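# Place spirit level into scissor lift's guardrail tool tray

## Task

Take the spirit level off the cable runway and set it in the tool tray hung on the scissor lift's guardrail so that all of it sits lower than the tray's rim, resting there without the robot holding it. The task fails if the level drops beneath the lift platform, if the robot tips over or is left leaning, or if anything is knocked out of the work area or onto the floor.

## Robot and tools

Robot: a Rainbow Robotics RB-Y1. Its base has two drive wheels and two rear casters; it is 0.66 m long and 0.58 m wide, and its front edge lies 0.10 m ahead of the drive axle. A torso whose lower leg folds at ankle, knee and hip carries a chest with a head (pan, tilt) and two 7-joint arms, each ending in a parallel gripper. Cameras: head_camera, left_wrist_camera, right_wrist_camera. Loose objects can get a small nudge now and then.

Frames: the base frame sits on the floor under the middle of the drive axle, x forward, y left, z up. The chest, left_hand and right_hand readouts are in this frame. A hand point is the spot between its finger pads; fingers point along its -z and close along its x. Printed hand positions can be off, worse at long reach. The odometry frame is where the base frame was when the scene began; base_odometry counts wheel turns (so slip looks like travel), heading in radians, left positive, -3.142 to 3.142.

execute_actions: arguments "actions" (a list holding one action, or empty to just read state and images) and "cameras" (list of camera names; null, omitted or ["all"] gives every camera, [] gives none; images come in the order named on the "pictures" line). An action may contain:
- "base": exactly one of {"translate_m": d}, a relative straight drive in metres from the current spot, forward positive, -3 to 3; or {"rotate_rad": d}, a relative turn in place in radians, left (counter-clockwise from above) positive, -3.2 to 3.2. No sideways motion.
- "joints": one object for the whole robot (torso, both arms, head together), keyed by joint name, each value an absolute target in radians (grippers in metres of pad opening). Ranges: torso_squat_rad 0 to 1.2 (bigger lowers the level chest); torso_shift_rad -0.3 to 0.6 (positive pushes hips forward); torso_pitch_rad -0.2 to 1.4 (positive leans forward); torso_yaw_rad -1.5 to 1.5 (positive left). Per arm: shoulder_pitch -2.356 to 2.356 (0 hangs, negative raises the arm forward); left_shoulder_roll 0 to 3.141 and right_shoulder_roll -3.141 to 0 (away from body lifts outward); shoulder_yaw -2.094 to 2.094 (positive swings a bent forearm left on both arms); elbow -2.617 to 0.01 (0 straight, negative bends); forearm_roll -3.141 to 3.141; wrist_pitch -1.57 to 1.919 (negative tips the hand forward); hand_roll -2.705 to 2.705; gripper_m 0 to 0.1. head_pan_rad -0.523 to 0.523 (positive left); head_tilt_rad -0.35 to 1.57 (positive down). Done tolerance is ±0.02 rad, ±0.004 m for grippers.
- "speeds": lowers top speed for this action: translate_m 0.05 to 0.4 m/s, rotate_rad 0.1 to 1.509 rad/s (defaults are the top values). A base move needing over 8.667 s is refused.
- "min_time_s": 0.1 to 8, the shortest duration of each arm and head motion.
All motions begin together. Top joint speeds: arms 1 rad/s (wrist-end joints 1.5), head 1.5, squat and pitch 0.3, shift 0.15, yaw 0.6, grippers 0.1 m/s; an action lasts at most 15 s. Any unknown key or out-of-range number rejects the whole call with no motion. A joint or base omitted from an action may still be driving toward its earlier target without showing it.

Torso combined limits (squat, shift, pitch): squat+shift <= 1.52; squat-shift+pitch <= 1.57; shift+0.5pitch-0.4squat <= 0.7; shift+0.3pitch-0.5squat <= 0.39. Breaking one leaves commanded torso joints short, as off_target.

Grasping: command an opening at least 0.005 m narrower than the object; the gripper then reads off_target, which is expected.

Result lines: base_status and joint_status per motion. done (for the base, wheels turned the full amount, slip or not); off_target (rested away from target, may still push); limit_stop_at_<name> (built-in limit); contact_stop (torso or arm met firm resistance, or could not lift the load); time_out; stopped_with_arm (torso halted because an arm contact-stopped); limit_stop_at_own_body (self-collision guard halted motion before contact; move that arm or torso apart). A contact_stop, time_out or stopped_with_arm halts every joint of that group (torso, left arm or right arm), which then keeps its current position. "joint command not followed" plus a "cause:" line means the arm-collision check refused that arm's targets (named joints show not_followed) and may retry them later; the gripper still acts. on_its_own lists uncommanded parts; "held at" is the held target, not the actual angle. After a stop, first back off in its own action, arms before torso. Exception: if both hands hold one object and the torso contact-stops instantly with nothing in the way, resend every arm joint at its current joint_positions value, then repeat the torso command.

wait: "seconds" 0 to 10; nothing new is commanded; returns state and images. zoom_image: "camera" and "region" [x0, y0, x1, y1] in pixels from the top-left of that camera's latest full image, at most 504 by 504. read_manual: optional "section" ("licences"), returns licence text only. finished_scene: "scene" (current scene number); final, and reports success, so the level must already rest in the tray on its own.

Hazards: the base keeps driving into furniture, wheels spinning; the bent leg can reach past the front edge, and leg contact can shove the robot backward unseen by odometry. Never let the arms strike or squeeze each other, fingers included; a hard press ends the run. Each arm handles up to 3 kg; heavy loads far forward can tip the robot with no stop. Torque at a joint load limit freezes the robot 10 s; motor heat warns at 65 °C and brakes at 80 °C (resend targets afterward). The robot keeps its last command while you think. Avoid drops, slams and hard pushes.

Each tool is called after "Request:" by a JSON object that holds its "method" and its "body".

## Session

Request:
{"method": "execute_actions", "body": {"actions": [{"joints":{"torso_squat_rad":0}}]}}

Scene clock: 2.00 s.
base_odometry: x=+0.000 y=+0.000 heading=+0.000 (m, m, rad; odometry frame)
base_status: not commanded
joint_positions: torso_squat_rad=+0.000 torso_shift_rad=+0.000 torso_pitch_rad=+0.001 torso_yaw_rad=+0.000 left_shoulder_pitch_rad=-0.030 left_shoulder_roll_rad=+0.026 left_shoulder_yaw_rad=+0.009 left_elbow_rad=-0.140 left_forearm_roll_rad=-0.024 left_wrist_pitch_rad=-0.029 left_hand_roll_rad=-0.026 left_gripper_m=+0.101 right_shoulder_pitch_rad=+0.011 right_shoulder_roll_rad=-0.022 right_shoulder_yaw_rad=+0.023 right_elbow_rad=-0.209 right_forearm_roll_rad=+0.023 right_wrist_pitch_rad=-0.031 right_hand_roll_rad=+0.014 right_gripper_m=+0.099 head_pan_rad=+0.001 head_tilt_rad=+0.400
joint_status: all done
chest: x=-0.2275 y=-0.0009 z=+1.2899 quat_wxyz=(+1.000, +0.001, +0.001, +0.000) (m; base frame)
left_hand: x=-0.1317 y=+0.2393 z=+0.6118 quat_wxyz=(+0.995, +0.016, -0.098, -0.027) (m; base frame)
right_hand: x=-0.1273 y=-0.2341 z=+0.6118 quat_wxyz=(+0.993, -0.011, -0.114, +0.030) (m; base frame)
pictures: head_camera, left_wrist_camera, right_wrist_camera
Images, in order (width x height): head_camera 896x504, left_wrist_camera 644x364, right_wrist_camera 644x364.

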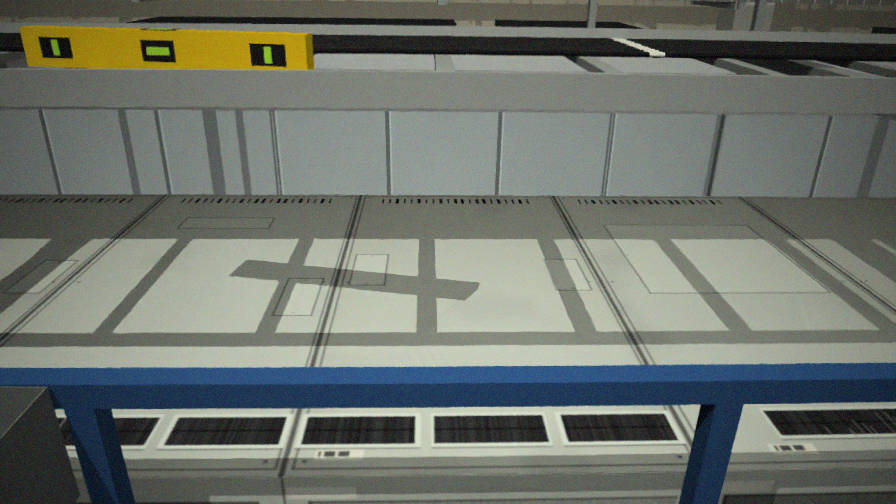

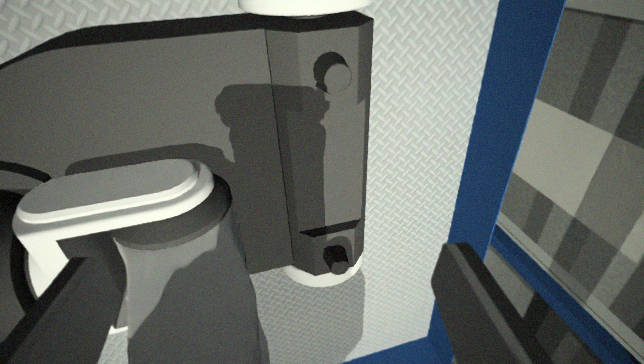

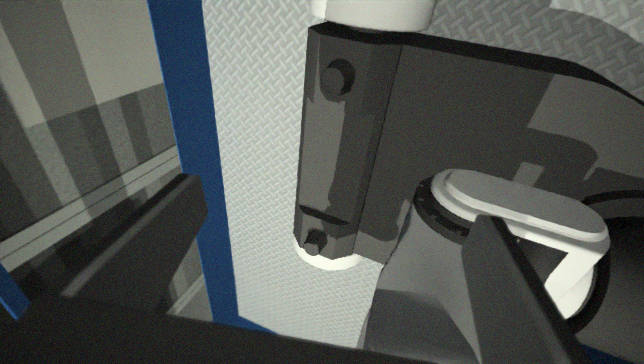

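Request:
{"method": "execute_actions", "body": {"actions": [{"joints":{"left_shoulder_pitch_rad":0.5,"left_elbow_rad":-1.1}}], "cameras": []}}

Request:
{"method": "execute_actions", "body": {"actions": [{"joints":{"left_elbow_rad":-2.5,"left_wrist_pitch_rad":-0.8}}], "cameras": []}}

Request:
{"method": "execute_actions", "body": {"actions": [{"joints":{"left_shoulder_pitch_rad":-2.35,"left_elbow_rad":-1.0,"left_wrist_pitch_rad":0.5},"min_time_s":3}], "cameras": []}}

Request:
{"method": "execute_actions", "body": {"actions": [{"base":{"translate_m":0.18},"joints":{"left_elbow_rad":-0.2,"left_shoulder_roll_rad":0.6,"left_forearm_roll_rad":-0.7,"left_wrist_pitch_rad":1.75,"left_hand_roll_rad":-0.6,"head_tilt_rad":0.1,"head_pan_rad":0.3,"torso_pitch_rad":0.15,"torso_shift_rad":0.15}}]}}

Scene clock: 12.13 s.
base_odometry: x=+0.000 y=+0.000 heading=+0.000 (m, m, rad; odometry frame)
base_status: not commanded
joint_positions: torso_squat_rad=+0.000 torso_shift_rad=+0.000 torso_pitch_rad=+0.001 torso_yaw_rad=+0.000 left_shoulder_pitch_rad=+0.500 left_shoulder_roll_rad=+0.026 left_shoulder_yaw_rad=+0.009 left_elbow_rad=-1.100 left_forearm_roll_rad=-0.024 left_wrist_pitch_rad=-0.029 left_hand_roll_rad=-0.026 left_gripper_m=+0.101 right_shoulder_pitch_rad=+0.011 right_shoulder_roll_rad=-0.022 right_shoulder_yaw_rad=+0.023 right_elbow_rad=-0.209 right_forearm_roll_rad=+0.023 right_wrist_pitch_rad=-0.031 right_hand_roll_rad=+0.014 right_gripper_m=+0.099 head_pan_rad=+0.001 head_tilt_rad=+0.400
joint_status: all done
chest: x=-0.2276 y=-0.0009 z=+1.2899 quat_wxyz=(+1.000, +0.001, +0.001, +0.000) (m; base frame)
left_hand: x=-0.0664 y=+0.2908 z=+0.7045 quat_wxyz=(+0.945, +0.066, -0.319, +0.041) (m; base frame)
right_hand: x=-0.1273 y=-0.2341 z=+0.6118 quat_wxyz=(+0.993, -0.011, -0.114, +0.030) (m; base frame)
pictures: none
No camera images: the call's "cameras" was empty. Leave "cameras" out to get every camera's image.

Scene clock: 14.17 s.
base_odometry: x=+0.000 y=+0.000 heading=+0.000 (m, m, rad; odometry frame)
base_status: not commanded
joint_positions: torso_squat_rad=+0.000 torso_shift_rad=+0.000 torso_pitch_rad=+0.001 torso_yaw_rad=+0.000 left_shoulder_pitch_rad=+0.500 left_shoulder_roll_rad=+0.026 left_shoulder_yaw_rad=+0.009 left_elbow_rad=-2.500 left_forearm_roll_rad=-0.024 left_wrist_pitch_rad=-0.800 left_hand_roll_rad=-0.026 left_gripper_m=+0.101 right_shoulder_pitch_rad=+0.011 right_shoulder_roll_rad=-0.022 right_shoulder_yaw_rad=+0.023 right_elbow_rad=-0.209 right_forearm_roll_rad=+0.023 right_wrist_pitch_rad=-0.031 right_hand_roll_rad=+0.014 right_gripper_m=+0.099 head_pan_rad=+0.001 head_tilt_rad=+0.400
joint_status: all done
chest: x=-0.2276 y=-0.0009 z=+1.2899 quat_wxyz=(+1.000, +0.001, +0.001, +0.000) (m; base frame)
left_hand: x=-0.0127 y=+0.2467 z=+1.4152 quat_wxyz=(+0.157, +0.104, -0.982, -0.033) (m; base frame)
right_hand: x=-0.1273 y=-0.2341 z=+0.6118 quat_wxyz=(+0.993, -0.011, -0.114, +0.030) (m; base frame)
pictures: none
No camera images: the call's "cameras" was empty. Leave "cameras" out to get every camera's image.

Scene clock: 17.67 s.
base_odometry: x=+0.000 y=+0.000 heading=+0.000 (m, m, rad; odometry frame)
base_status: not commanded
joint_positions: torso_squat_rad=+0.000 torso_shift_rad=+0.000 torso_pitch_rad=+0.001 torso_yaw_rad=+0.000 left_shoulder_pitch_rad=-2.350 left_shoulder_roll_rad=+0.026 left_shoulder_yaw_rad=+0.009 left_elbow_rad=-1.000 left_forearm_roll_rad=-0.024 left_wrist_pitch_rad=+0.500 left_hand_roll_rad=-0.026 left_gripper_m=+0.101 right_shoulder_pitch_rad=+0.011 right_shoulder_roll_rad=-0.022 right_shoulder_yaw_rad=+0.023 right_elbow_rad=-0.209 right_forearm_roll_rad=+0.023 right_wrist_pitch_rad=-0.031 right_hand_roll_rad=+0.014 right_gripper_m=+0.099 head_pan_rad=+0.001 head_tilt_rad=+0.400
joint_status: all done
chest: x=-0.2277 y=-0.0009 z=+1.2899 quat_wxyz=(+1.000, +0.001, +0.001, +0.000) (m; base frame)
left_hand: x=-0.0313 y=-0.1982 z=+1.9327 quat_wxyz=(+0.153, -0.050, -0.943, -0.292) (m; base frame)
right_hand: x=-0.1272 y=-0.2341 z=+0.6118 quat_wxyz=(+0.993, -0.011, -0.114, +0.030) (m; base frame)
pictures: none
No camera images: the call's "cameras" was empty. Leave "cameras" out to get every camera's image.

Scene clock: 19.63 s.
base_odometry: x=+0.180 y=+0.000 heading=+0.000 (m, m, rad; odometry frame)
base_status: done
joint_positions: torso_squat_rad=+0.000 torso_shift_rad=+0.150 torso_pitch_rad=+0.150 torso_yaw_rad=+0.000 left_shoulder_pitch_rad=-2.350 left_shoulder_roll_rad=+0.600 left_shoulder_yaw_rad=+0.008 left_elbow_rad=-0.200 left_forearm_roll_rad=-0.700 left_wrist_pitch_rad=+1.750 left_hand_roll_rad=-0.600 left_gripper_m=+0.101 right_shoulder_pitch_rad=+0.011 right_shoulder_roll_rad=-0.022 right_shoulder_yaw_rad=+0.023 right_elbow_rad=-0.209 right_forearm_roll_rad=+0.023 right_wrist_pitch_rad=-0.031 right_hand_roll_rad=+0.014 right_gripper_m=+0.099 head_pan_rad=+0.300 head_tilt_rad=+0.100
joint_status: all done
chest: x=-0.0771 y=-0.0009 z=+1.2786 quat_wxyz=(+0.997, +0.001, +0.075, +0.000) (m; base frame)
left_hand: x=+0.4057 y=+0.3909 z=+1.6115 quat_wxyz=(+0.862, +0.474, -0.174, -0.053) (m; base frame)
right_hand: x=-0.0783 y=-0.2340 z=+0.5931 quat_wxyz=(+0.999, -0.008, -0.040, +0.030) (m; base frame)
pictures: head_camera, left_wrist_camera, right_wrist_camera
Images, in order (width x height): head_camera 896x504, left_wrist_camera 644x364, right_wrist_camera 644x364.

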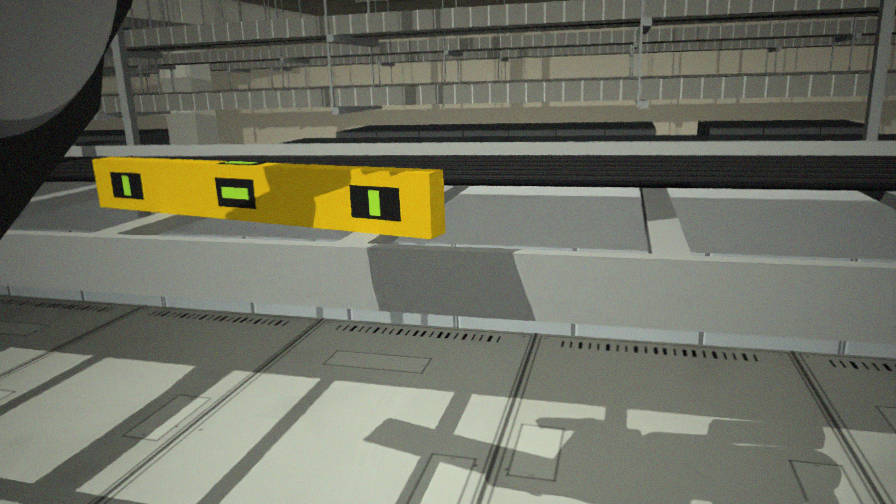

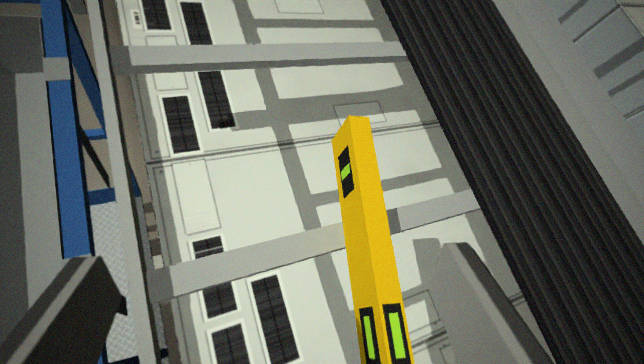

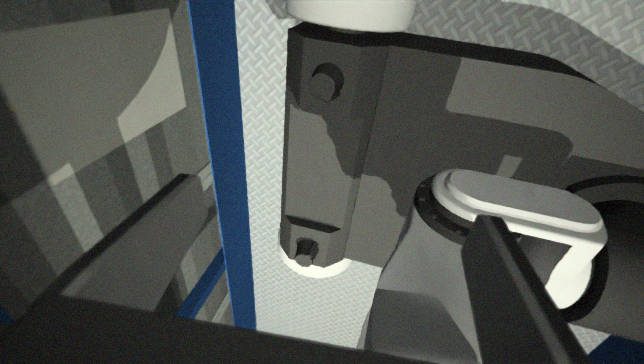

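Request:
{"method": "execute_actions", "body": {"actions": [{"joints":{"left_elbow_rad":0,"left_forearm_roll_rad":-0.55,"left_wrist_pitch_rad":1.85,"left_hand_roll_rad":-0.5,"torso_pitch_rad":0.2,"torso_shift_rad":0.2}}], "cameras": ["head_camera","left_wrist_camera"]}}

Scene clock: 24.47 s.
base_odometry: x=+0.180 y=+0.000 heading=+0.000 (m, m, rad; odometry frame)
base_status: not commanded
joint_positions: torso_squat_rad=+0.000 torso_shift_rad=+0.200 torso_pitch_rad=+0.200 torso_yaw_rad=+0.000 left_shoulder_pitch_rad=-2.350 left_shoulder_roll_rad=+0.600 left_shoulder_yaw_rad=+0.008 left_elbow_rad=+0.000 left_forearm_roll_rad=-0.550 left_wrist_pitch_rad=+1.850 left_hand_roll_rad=-0.500 left_gripper_m=+0.101 right_shoulder_pitch_rad=+0.011 right_shoulder_roll_rad=-0.021 right_shoulder_yaw_rad=+0.023 right_elbow_rad=-0.209 right_forearm_roll_rad=+0.023 right_wrist_pitch_rad=-0.031 right_hand_roll_rad=+0.014 right_gripper_m=+0.099 head_pan_rad=+0.300 head_tilt_rad=+0.100
joint_status: all done
chest: x=-0.0275 y=-0.0009 z=+1.2698 quat_wxyz=(+0.995, +0.001, +0.100, +0.000) (m; base frame)
left_hand: x=+0.4618 y=+0.3762 z=+1.4893 quat_wxyz=(+0.923, +0.374, -0.062, -0.065) (m; base frame)
right_hand: x=-0.0629 y=-0.2340 z=+0.5852 quat_wxyz=(+0.999, -0.008, -0.015, +0.031) (m; base frame)
pictures: head_camera, left_wrist_camera
Images, in order (width x height): head_camera 896x504, left_wrist_camera 644x364.

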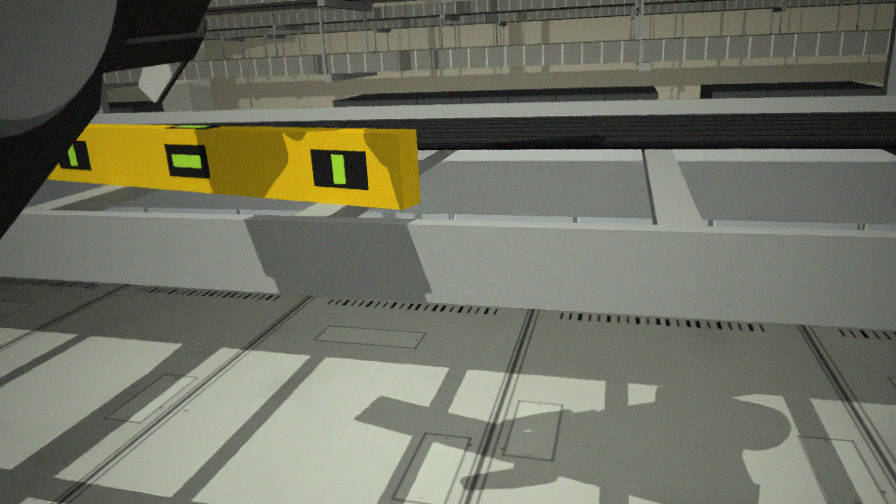

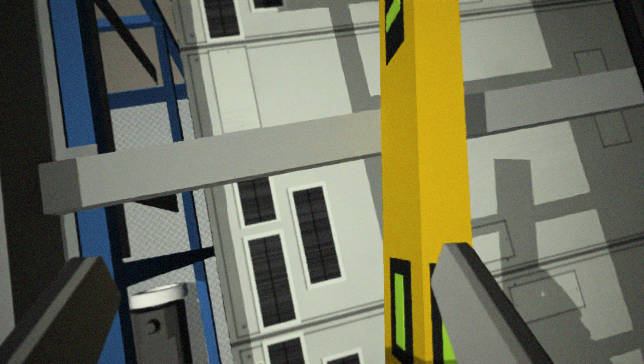

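Request:
{"method": "execute_actions", "body": {"actions": [{"joints":{"torso_shift_rad":0.29}}], "cameras": []}}

Request:
{"method": "execute_actions", "body": {"actions": [{"joints":{"torso_squat_rad":0.28}}], "cameras": ["head_camera","left_wrist_camera"]}}

Scene clock: 29.50 s.
base_odometry: x=+0.180 y=+0.000 heading=+0.000 (m, m, rad; odometry frame)
base_status: not commanded
joint_positions: torso_squat_rad=+0.000 torso_shift_rad=+0.290 torso_pitch_rad=+0.200 torso_yaw_rad=+0.000 left_shoulder_pitch_rad=-2.350 left_shoulder_roll_rad=+0.600 left_shoulder_yaw_rad=+0.008 left_elbow_rad=+0.000 left_forearm_roll_rad=-0.550 left_wrist_pitch_rad=+1.850 left_hand_roll_rad=-0.500 left_gripper_m=+0.101 right_shoulder_pitch_rad=+0.011 right_shoulder_roll_rad=-0.021 right_shoulder_yaw_rad=+0.023 right_elbow_rad=-0.209 right_forearm_roll_rad=+0.023 right_wrist_pitch_rad=-0.031 right_hand_roll_rad=+0.014 right_gripper_m=+0.099 head_pan_rad=+0.300 head_tilt_rad=+0.100
joint_status: all done
chest: x=+0.0336 y=-0.0009 z=+1.2545 quat_wxyz=(+0.995, +0.001, +0.100, +0.000) (m; base frame)
left_hand: x=+0.5229 y=+0.3762 z=+1.4740 quat_wxyz=(+0.923, +0.374, -0.062, -0.065) (m; base frame)
right_hand: x=-0.0018 y=-0.2340 z=+0.5700 quat_wxyz=(+0.999, -0.008, -0.015, +0.031) (m; base frame)
pictures: none
No camera images: the call's "cameras" was empty. Leave "cameras" out to get every camera's image.

Scene clock: 31.23 s.
base_odometry: x=+0.180 y=+0.000 heading=+0.000 (m, m, rad; odometry frame)
base_status: not commanded
joint_positions: torso_squat_rad=+0.280 torso_shift_rad=+0.290 torso_pitch_rad=+0.200 torso_yaw_rad=+0.000 left_shoulder_pitch_rad=-2.350 left_shoulder_roll_rad=+0.600 left_shoulder_yaw_rad=+0.008 left_elbow_rad=+0.000 left_forearm_roll_rad=-0.550 left_wrist_pitch_rad=+1.850 left_hand_roll_rad=-0.500 left_gripper_m=+0.101 right_shoulder_pitch_rad=+0.011 right_shoulder_roll_rad=-0.021 right_shoulder_yaw_rad=+0.023 right_elbow_rad=-0.209 right_forearm_roll_rad=+0.023 right_wrist_pitch_rad=-0.031 right_hand_roll_rad=+0.014 right_gripper_m=+0.099 head_pan_rad=+0.300 head_tilt_rad=+0.100
joint_status: all done
chest: x=+0.0257 y=-0.0009 z=+1.2284 quat_wxyz=(+0.995, +0.001, +0.100, +0.000) (m; base frame)
left_hand: x=+0.5150 y=+0.3762 z=+1.4480 quat_wxyz=(+0.923, +0.374, -0.062, -0.065) (m; base frame)
right_hand: x=-0.0095 y=-0.2340 z=+0.5439 quat_wxyz=(+0.999, -0.008, -0.015, +0.031) (m; base frame)
pictures: head_camera, left_wrist_camera
Images, in order (width x height): head_camera 896x504, left_wrist_camera 644x364.

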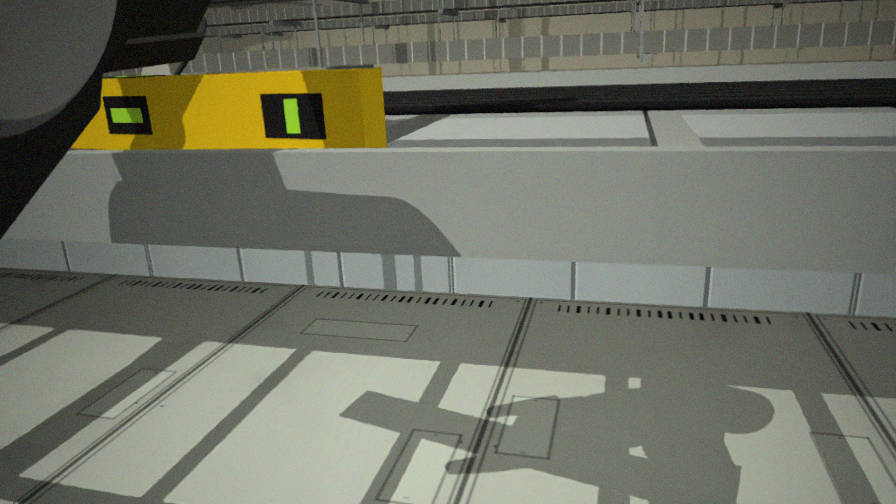

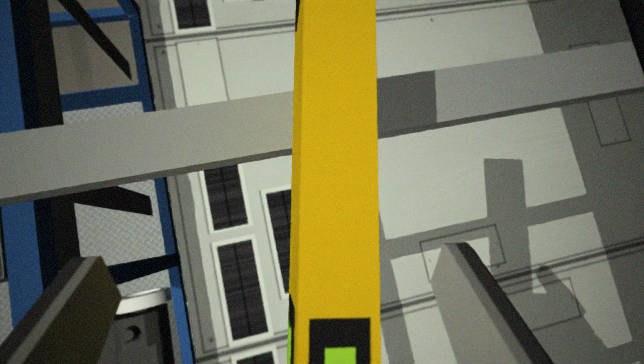

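Request:
{"method": "execute_actions", "body": {"actions": [{"joints":{"left_gripper_m":0}}], "cameras": []}}

Request:
{"method": "execute_actions", "body": {"actions": [{"joints":{"torso_squat_rad":0,"torso_pitch_rad":0.08}}], "cameras": []}}

Request:
{"method": "execute_actions", "body": {"actions": [{"base":{"translate_m":-0.15},"joints":{"torso_shift_rad":-0.3}}], "cameras": []}}

Request:
{"method": "execute_actions", "body": {"actions": [{"joints":{"torso_pitch_rad":0.22,"torso_squat_rad":0.5,"left_shoulder_pitch_rad":-2.05,"left_shoulder_roll_rad":1.0,"left_forearm_roll_rad":-0.5,"left_wrist_pitch_rad":1.53,"left_hand_roll_rad":-0.65,"head_pan_rad":0.52,"head_tilt_rad":0.3},"min_time_s":2}], "cameras": ["head_camera","left_wrist_camera"]}}

Scene clock: 41.90 s.
base_odometry: x=+0.180 y=+0.000 heading=+0.000 (m, m, rad; odometry frame)
base_status: not commanded
joint_positions: torso_squat_rad=+0.280 torso_shift_rad=+0.290 torso_pitch_rad=+0.200 torso_yaw_rad=+0.000 left_shoulder_pitch_rad=-2.350 left_shoulder_roll_rad=+0.600 left_shoulder_yaw_rad=+0.008 left_elbow_rad=+0.000 left_forearm_roll_rad=-0.550 left_wrist_pitch_rad=+1.850 left_hand_roll_rad=-0.500 left_gripper_m=+0.022 right_shoulder_pitch_rad=+0.011 right_shoulder_roll_rad=-0.021 right_shoulder_yaw_rad=+0.023 right_elbow_rad=-0.209 right_forearm_roll_rad=+0.023 right_wrist_pitch_rad=-0.031 right_hand_roll_rad=+0.014 right_gripper_m=+0.099 head_pan_rad=+0.300 head_tilt_rad=+0.100
joint_status: left_gripper_m off_target (ended at +0.022, target +0.000)
chest: x=+0.0257 y=-0.0009 z=+1.2284 quat_wxyz=(+0.995, +0.001, +0.100, +0.000) (m; base frame)
left_hand: x=+0.5150 y=+0.3762 z=+1.4480 quat_wxyz=(+0.923, +0.374, -0.062, -0.065) (m; base frame)
right_hand: x=-0.0095 y=-0.2340 z=+0.5439 quat_wxyz=(+0.999, -0.008, -0.015, +0.031) (m; base frame)
pictures: none
No camera images: the call's "cameras" was empty. Leave "cameras" out to get every camera's image.

Scene clock: 43.63 s.
base_odometry: x=+0.180 y=+0.000 heading=+0.000 (m, m, rad; odometry frame)
base_status: not commanded
joint_positions: torso_squat_rad=+0.000 torso_shift_rad=+0.290 torso_pitch_rad=+0.080 torso_yaw_rad=+0.000 left_shoulder_pitch_rad=-2.350 left_shoulder_roll_rad=+0.600 left_shoulder_yaw_rad=+0.008 left_elbow_rad=+0.000 left_forearm_roll_rad=-0.550 left_wrist_pitch_rad=+1.850 left_hand_roll_rad=-0.500 left_gripper_m=+0.022 right_shoulder_pitch_rad=+0.011 right_shoulder_roll_rad=-0.021 right_shoulder_yaw_rad=+0.023 right_elbow_rad=-0.209 right_forearm_roll_rad=+0.023 right_wrist_pitch_rad=-0.031 right_hand_roll_rad=+0.014 right_gripper_m=+0.099 head_pan_rad=+0.300 head_tilt_rad=+0.100
joint_status: all done
chest: x=-0.0032 y=-0.0009 z=+1.2597 quat_wxyz=(+0.999, +0.001, +0.040, +0.000) (m; base frame)
left_hand: x=+0.4564 y=+0.3761 z=+1.5361 quat_wxyz=(+0.918, +0.377, -0.117, -0.043) (m; base frame)
right_hand: x=+0.0436 y=-0.2340 z=+0.5758 quat_wxyz=(+0.997, -0.009, -0.075, +0.030) (m; base frame)
pictures: none
No camera images: the call's "cameras" was empty. Leave "cameras" out to get every camera's image.

Scene clock: 48.33 s.
base_odometry: x=+0.030 y=+0.000 heading=-0.001 (m, m, rad; odometry frame)
base_status: done
joint_positions: torso_squat_rad=+0.000 torso_shift_rad=-0.300 torso_pitch_rad=+0.080 torso_yaw_rad=+0.000 left_shoulder_pitch_rad=-2.350 left_shoulder_roll_rad=+0.600 left_shoulder_yaw_rad=+0.008 left_elbow_rad=+0.000 left_forearm_roll_rad=-0.550 left_wrist_pitch_rad=+1.850 left_hand_roll_rad=-0.500 left_gripper_m=+0.022 right_shoulder_pitch_rad=+0.011 right_shoulder_roll_rad=-0.022 right_shoulder_yaw_rad=+0.023 right_elbow_rad=-0.209 right_forearm_roll_rad=+0.023 right_wrist_pitch_rad=-0.031 right_hand_roll_rad=+0.014 right_gripper_m=+0.099 head_pan_rad=+0.300 head_tilt_rad=+0.100
joint_status: all done
chest: x=-0.4102 y=-0.0009 z=+1.2577 quat_wxyz=(+0.999, +0.001, +0.040, +0.000) (m; base frame)
left_hand: x=+0.0494 y=+0.3761 z=+1.5341 quat_wxyz=(+0.918, +0.377, -0.117, -0.043) (m; base frame)
right_hand: x=-0.3633 y=-0.2340 z=+0.5738 quat_wxyz=(+0.997, -0.009, -0.075, +0.030) (m; base frame)
pictures: none
No camera images: the call's "cameras" was empty. Leave "cameras" out to get every camera's image.

Scene clock: 50.87 s.
base_odometry: x=+0.030 y=+0.000 heading=-0.001 (m, m, rad; odometry frame)
base_status: not commanded
joint_positions: torso_squat_rad=+0.500 torso_shift_rad=-0.300 torso_pitch_rad=+0.220 torso_yaw_rad=+0.000 left_shoulder_pitch_rad=-2.050 left_shoulder_roll_rad=+1.000 left_shoulder_yaw_rad=+0.008 left_elbow_rad=+0.000 left_forearm_roll_rad=-0.500 left_wrist_pitch_rad=+1.530 left_hand_roll_rad=-0.650 left_gripper_m=+0.022 right_shoulder_pitch_rad=+0.011 right_shoulder_roll_rad=-0.022 right_shoulder_yaw_rad=+0.023 right_elbow_rad=-0.209 right_forearm_roll_rad=+0.023 right_wrist_pitch_rad=-0.031 right_hand_roll_rad=+0.014 right_gripper_m=+0.099 head_pan_rad=+0.520 head_tilt_rad=+0.300
joint_status: all done
chest: x=-0.3419 y=-0.0008 z=+1.1694 quat_wxyz=(+0.994, +0.001, +0.110, +0.000) (m; base frame)
left_hand: x=+0.1115 y=+0.6125 z=+1.2846 quat_wxyz=(+0.930, +0.368, -0.007, -0.015) (m; base frame)
right_hand: x=-0.3911 y=-0.2340 z=+0.4856 quat_wxyz=(+0.999, -0.007, -0.005, +0.031) (m; base frame)
pictures: head_camera, left_wrist_camera
Images, in order (width x height): head_camera 896x504, left_wrist_camera 644x364.

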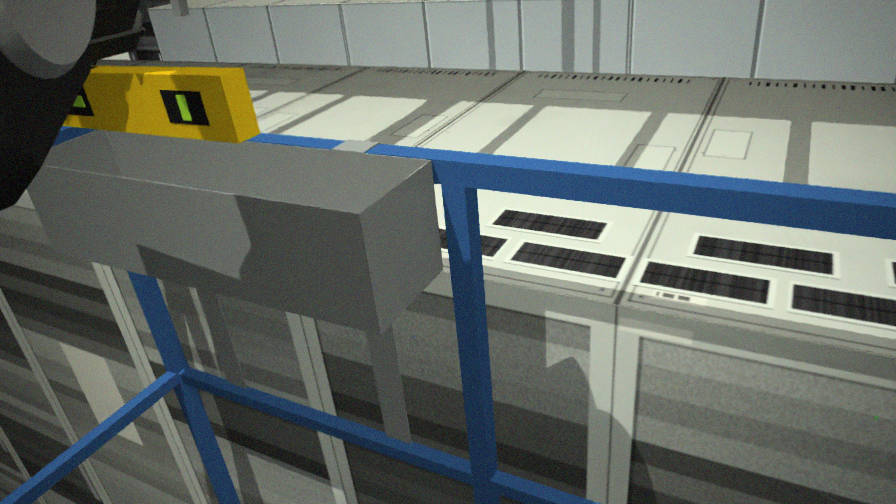

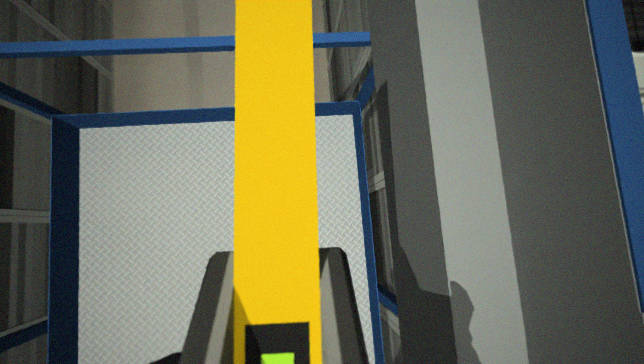

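Request:
{"method": "execute_actions", "body": {"actions": [{"base":{"translate_m":0.13},"joints":{"torso_squat_rad":0.62,"torso_yaw_rad":0.06,"left_hand_roll_rad":-0.7,"head_tilt_rad":0.2}}], "cameras": ["head_camera","left_wrist_camera"]}}

Scene clock: 56.53 s.
base_odometry: x=+0.160 y=+0.000 heading=-0.001 (m, m, rad; odometry frame)
base_status: done
joint_positions: torso_squat_rad=+0.620 torso_shift_rad=-0.300 torso_pitch_rad=+0.220 torso_yaw_rad=+0.060 left_shoulder_pitch_rad=-2.050 left_shoulder_roll_rad=+1.000 left_shoulder_yaw_rad=+0.008 left_elbow_rad=+0.000 left_forearm_roll_rad=-0.500 left_wrist_pitch_rad=+1.530 left_hand_roll_rad=-0.700 left_gripper_m=+0.022 right_shoulder_pitch_rad=+0.011 right_shoulder_roll_rad=-0.022 right_shoulder_yaw_rad=+0.023 right_elbow_rad=-0.209 right_forearm_roll_rad=+0.023 right_wrist_pitch_rad=-0.031 right_hand_roll_rad=+0.014 right_gripper_m=+0.099 head_pan_rad=+0.520 head_tilt_rad=+0.200
joint_status: all done
chest: x=-0.3288 y=-0.0008 z=+1.1268 quat_wxyz=(+0.994, +0.004, +0.110, +0.030) (m; base frame)
left_hand: x=+0.0880 y=+0.6365 z=+1.2502 quat_wxyz=(+0.927, +0.374, +0.014, -0.011) (m; base frame)
right_hand: x=-0.3645 y=-0.2275 z=+0.4400 quat_wxyz=(+0.998, -0.001, -0.006, +0.060) (m; base frame)
pictures: head_camera, left_wrist_camera
Images, in order (width x height): head_camera 896x504, left_wrist_camera 644x364.

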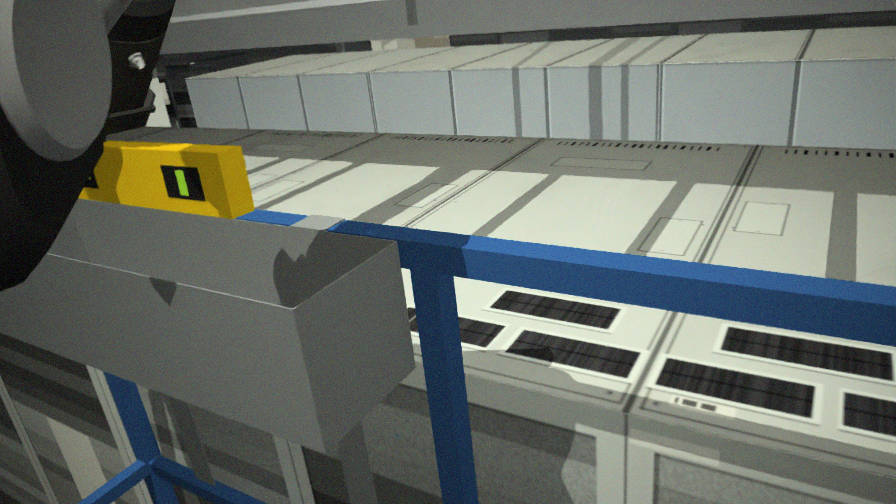

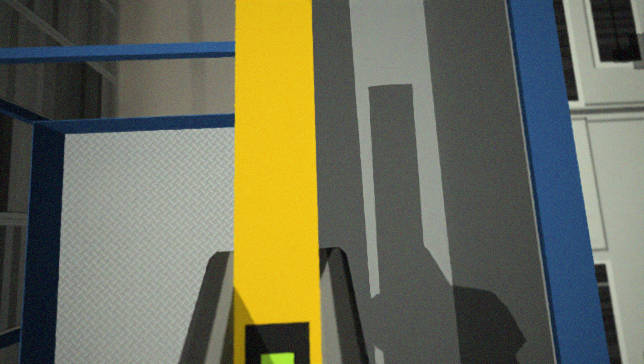

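Request:
{"method": "execute_actions", "body": {"actions": [{"joints":{"torso_shift_rad":-0.24}}], "cameras": []}}

Request:
{"method": "execute_actions", "body": {"actions": [{"joints":{"torso_squat_rad":0.85,"head_tilt_rad":0}}], "cameras": ["head_camera","left_wrist_camera"]}}

Scene clock: 62.37 s.
base_odometry: x=+0.160 y=+0.000 heading=-0.001 (m, m, rad; odometry frame)
base_status: not commanded
joint_positions: torso_squat_rad=+0.620 torso_shift_rad=-0.240 torso_pitch_rad=+0.220 torso_yaw_rad=+0.060 left_shoulder_pitch_rad=-2.050 left_shoulder_roll_rad=+1.000 left_shoulder_yaw_rad=+0.008 left_elbow_rad=+0.000 left_forearm_roll_rad=-0.500 left_wrist_pitch_rad=+1.530 left_hand_roll_rad=-0.700 left_gripper_m=+0.022 right_shoulder_pitch_rad=+0.011 right_shoulder_roll_rad=-0.022 right_shoulder_yaw_rad=+0.023 right_elbow_rad=-0.209 right_forearm_roll_rad=+0.023 right_wrist_pitch_rad=-0.031 right_hand_roll_rad=+0.014 right_gripper_m=+0.099 head_pan_rad=+0.520 head_tilt_rad=+0.200
joint_status: all done
chest: x=-0.2958 y=-0.0008 z=+1.1359 quat_wxyz=(+0.994, +0.004, +0.110, +0.030) (m; base frame)
left_hand: x=+0.1209 y=+0.6365 z=+1.2592 quat_wxyz=(+0.927, +0.374, +0.014, -0.011) (m; base frame)
right_hand: x=-0.3316 y=-0.2275 z=+0.4491 quat_wxyz=(+0.998, -0.001, -0.005, +0.060) (m; base frame)
pictures: none
No camera images: the call's "cameras" was empty. Leave "cameras" out to get every camera's image.

Scene clock: 63.93 s.
base_odometry: x=+0.160 y=+0.000 heading=-0.001 (m, m, rad; odometry frame)
base_status: not commanded
joint_positions: torso_squat_rad=+0.850 torso_shift_rad=-0.240 torso_pitch_rad=+0.220 torso_yaw_rad=+0.060 left_shoulder_pitch_rad=-2.050 left_shoulder_roll_rad=+1.000 left_shoulder_yaw_rad=+0.008 left_elbow_rad=+0.000 left_forearm_roll_rad=-0.500 left_wrist_pitch_rad=+1.530 left_hand_roll_rad=-0.700 left_gripper_m=+0.022 right_shoulder_pitch_rad=+0.011 right_shoulder_roll_rad=-0.022 right_shoulder_yaw_rad=+0.023 right_elbow_rad=-0.209 right_forearm_roll_rad=+0.023 right_wrist_pitch_rad=-0.031 right_hand_roll_rad=+0.014 right_gripper_m=+0.099 head_pan_rad=+0.520 head_tilt_rad=+0.000
joint_status: all done
chest: x=-0.2703 y=-0.0007 z=+1.0312 quat_wxyz=(+0.994, +0.004, +0.110, +0.030) (m; base frame)
left_hand: x=+0.1464 y=+0.6366 z=+1.1547 quat_wxyz=(+0.927, +0.374, +0.014, -0.011) (m; base frame)
right_hand: x=-0.3059 y=-0.2274 z=+0.3445 quat_wxyz=(+0.998, -0.001, -0.006, +0.060) (m; base frame)
pictures: head_camera, left_wrist_camera
Images, in order (width x height): head_camera 896x504, left_wrist_camera 644x364.

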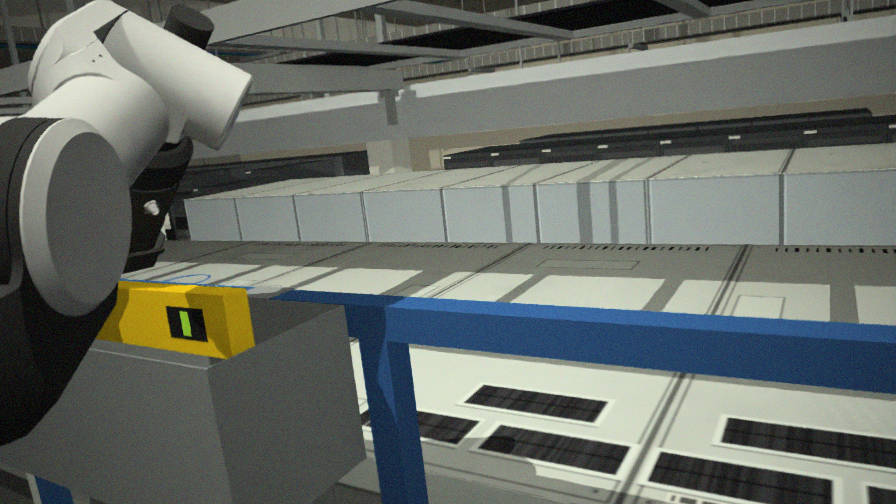

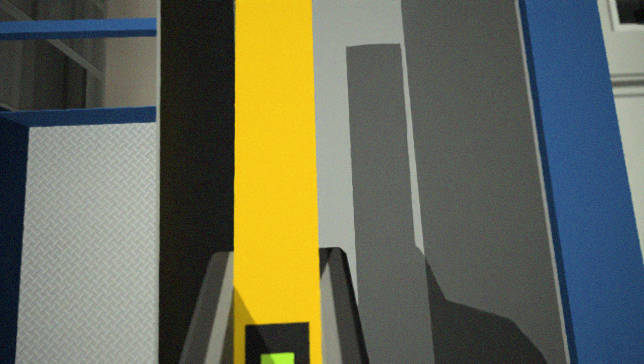

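Request:
{"method": "execute_actions", "body": {"actions": [{"base":{"translate_m":0.03},"joints":{"torso_yaw_rad":0.14,"left_hand_roll_rad":-0.8,"torso_shift_rad":-0.16}}], "cameras": []}}

Request:
{"method": "execute_actions", "body": {"actions": [{"joints":{"torso_squat_rad":0.96}}], "cameras": ["head_camera","left_wrist_camera"]}}

Scene clock: 68.83 s.
base_odometry: x=+0.190 y=+0.000 heading=-0.002 (m, m, rad; odometry frame)
base_status: done
joint_positions: torso_squat_rad=+0.850 torso_shift_rad=-0.160 torso_pitch_rad=+0.220 torso_yaw_rad=+0.140 left_shoulder_pitch_rad=-2.050 left_shoulder_roll_rad=+1.000 left_shoulder_yaw_rad=+0.008 left_elbow_rad=+0.000 left_forearm_roll_rad=-0.500 left_wrist_pitch_rad=+1.530 left_hand_roll_rad=-0.800 left_gripper_m=+0.022 right_shoulder_pitch_rad=+0.011 right_shoulder_roll_rad=-0.022 right_shoulder_yaw_rad=+0.023 right_elbow_rad=-0.209 right_forearm_roll_rad=+0.023 right_wrist_pitch_rad=-0.031 right_hand_roll_rad=+0.014 right_gripper_m=+0.099 head_pan_rad=+0.520 head_tilt_rad=+0.000
joint_status: all done
chest: x=-0.2340 y=-0.0007 z=+1.0386 quat_wxyz=(+0.992, +0.008, +0.110, +0.070) (m; base frame)
left_hand: x=+0.1318 y=+0.6649 z=+1.1733 quat_wxyz=(+0.924, +0.379, +0.047, -0.020) (m; base frame)
right_hand: x=-0.2524 y=-0.2175 z=+0.3480 quat_wxyz=(+0.995, +0.008, -0.006, +0.099) (m; base frame)
pictures: none
No camera images: the call's "cameras" was empty. Leave "cameras" out to get every camera's image.

Scene clock: 69.97 s.
base_odometry: x=+0.190 y=+0.000 heading=-0.002 (m, m, rad; odometry frame)
base_status: not commanded
joint_positions: torso_squat_rad=+0.960 torso_shift_rad=-0.160 torso_pitch_rad=+0.220 torso_yaw_rad=+0.140 left_shoulder_pitch_rad=-2.050 left_shoulder_roll_rad=+1.000 left_shoulder_yaw_rad=+0.008 left_elbow_rad=+0.000 left_forearm_roll_rad=-0.500 left_wrist_pitch_rad=+1.530 left_hand_roll_rad=-0.800 left_gripper_m=+0.022 right_shoulder_pitch_rad=+0.011 right_shoulder_roll_rad=-0.022 right_shoulder_yaw_rad=+0.023 right_elbow_rad=-0.209 right_forearm_roll_rad=+0.023 right_wrist_pitch_rad=-0.031 right_hand_roll_rad=+0.014 right_gripper_m=+0.099 head_pan_rad=+0.520 head_tilt_rad=+0.000
joint_status: all done
chest: x=-0.2245 y=-0.0007 z=+0.9788 quat_wxyz=(+0.992, +0.008, +0.109, +0.070) (m; base frame)
left_hand: x=+0.1414 y=+0.6650 z=+1.1137 quat_wxyz=(+0.924, +0.379, +0.047, -0.020) (m; base frame)
right_hand: x=-0.2427 y=-0.2174 z=+0.2882 quat_wxyz=(+0.995, +0.008, -0.006, +0.099) (m; base frame)
pictures: head_camera, left_wrist_camera
Images, in order (width x height): head_camera 896x504, left_wrist_camera 644x364.

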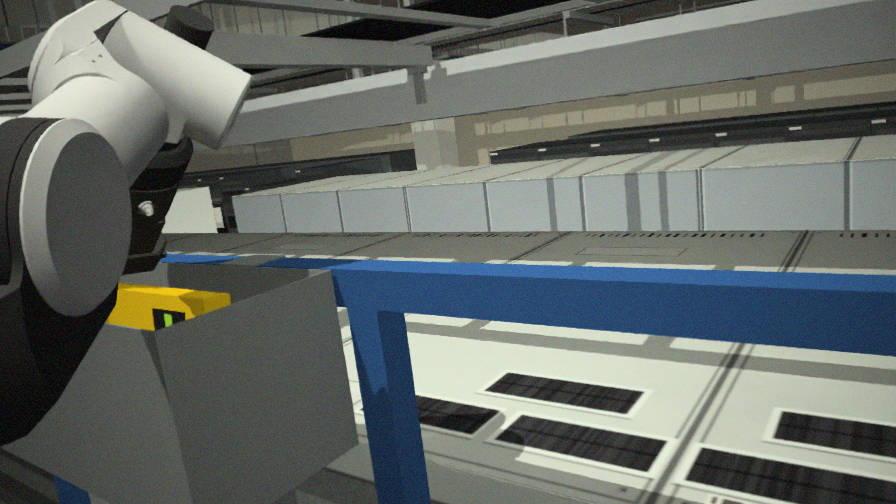

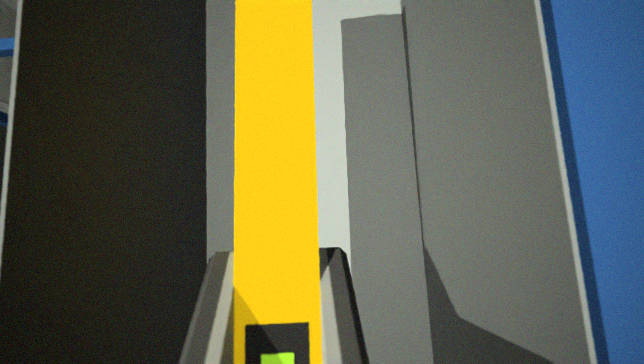

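Request:
{"method": "execute_actions", "body": {"actions": [{"joints":{"left_gripper_m":0.06}}], "cameras": []}}

Request:
{"method": "execute_actions", "body": {"actions": [{"joints":{"torso_squat_rad":0.7}}], "cameras": ["left_wrist_camera"]}}

Scene clock: 73.93 s.
base_odometry: x=+0.190 y=+0.000 heading=-0.002 (m, m, rad; odometry frame)
base_status: not commanded
joint_positions: torso_squat_rad=+0.960 torso_shift_rad=-0.160 torso_pitch_rad=+0.220 torso_yaw_rad=+0.140 left_shoulder_pitch_rad=-2.050 left_shoulder_roll_rad=+1.000 left_shoulder_yaw_rad=+0.008 left_elbow_rad=+0.000 left_forearm_roll_rad=-0.500 left_wrist_pitch_rad=+1.530 left_hand_roll_rad=-0.800 left_gripper_m=+0.060 right_shoulder_pitch_rad=+0.011 right_shoulder_roll_rad=-0.022 right_shoulder_yaw_rad=+0.023 right_elbow_rad=-0.209 right_forearm_roll_rad=+0.023 right_wrist_pitch_rad=-0.031 right_hand_roll_rad=+0.014 right_gripper_m=+0.099 head_pan_rad=+0.520 head_tilt_rad=+0.000
joint_status: all done
chest: x=-0.2245 y=-0.0007 z=+0.9788 quat_wxyz=(+0.992, +0.008, +0.109, +0.070) (m; base frame)
left_hand: x=+0.1414 y=+0.6650 z=+1.1137 quat_wxyz=(+0.924, +0.379, +0.047, -0.020) (m; base frame)
right_hand: x=-0.2427 y=-0.2174 z=+0.2882 quat_wxyz=(+0.995, +0.008, -0.006, +0.099) (m; base frame)
pictures: none
No camera images: the call's "cameras" was empty. Leave "cameras" out to get every camera's image.

Scene clock: 75.63 s.
base_odometry: x=+0.190 y=+0.000 heading=-0.002 (m, m, rad; odometry frame)
base_status: not commanded
joint_positions: torso_squat_rad=+0.700 torso_shift_rad=-0.160 torso_pitch_rad=+0.220 torso_yaw_rad=+0.140 left_shoulder_pitch_rad=-2.050 left_shoulder_roll_rad=+1.000 left_shoulder_yaw_rad=+0.008 left_elbow_rad=+0.000 left_forearm_roll_rad=-0.500 left_wrist_pitch_rad=+1.530 left_hand_roll_rad=-0.800 left_gripper_m=+0.060 right_shoulder_pitch_rad=+0.011 right_shoulder_roll_rad=-0.022 right_shoulder_yaw_rad=+0.023 right_elbow_rad=-0.209 right_forearm_roll_rad=+0.023 right_wrist_pitch_rad=-0.031 right_hand_roll_rad=+0.014 right_gripper_m=+0.099 head_pan_rad=+0.520 head_tilt_rad=+0.000
joint_status: all done
chest: x=-0.2458 y=-0.0008 z=+1.1110 quat_wxyz=(+0.992, +0.008, +0.109, +0.070) (m; base frame)
left_hand: x=+0.1201 y=+0.6648 z=+1.2459 quat_wxyz=(+0.924, +0.379, +0.047, -0.020) (m; base frame)
right_hand: x=-0.2641 y=-0.2175 z=+0.4204 quat_wxyz=(+0.995, +0.008, -0.006, +0.099) (m; base frame)
pictures: left_wrist_camera
Images, in order (width x height): left_wrist_camera 644x364.

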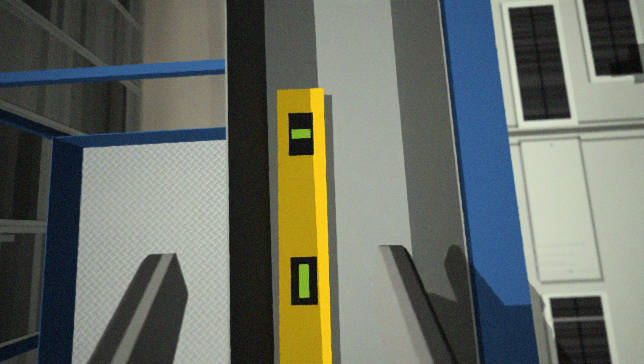

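Request:
{"method": "finished_scene", "body": {"scene": 2}}

The scene is finished: the task was done.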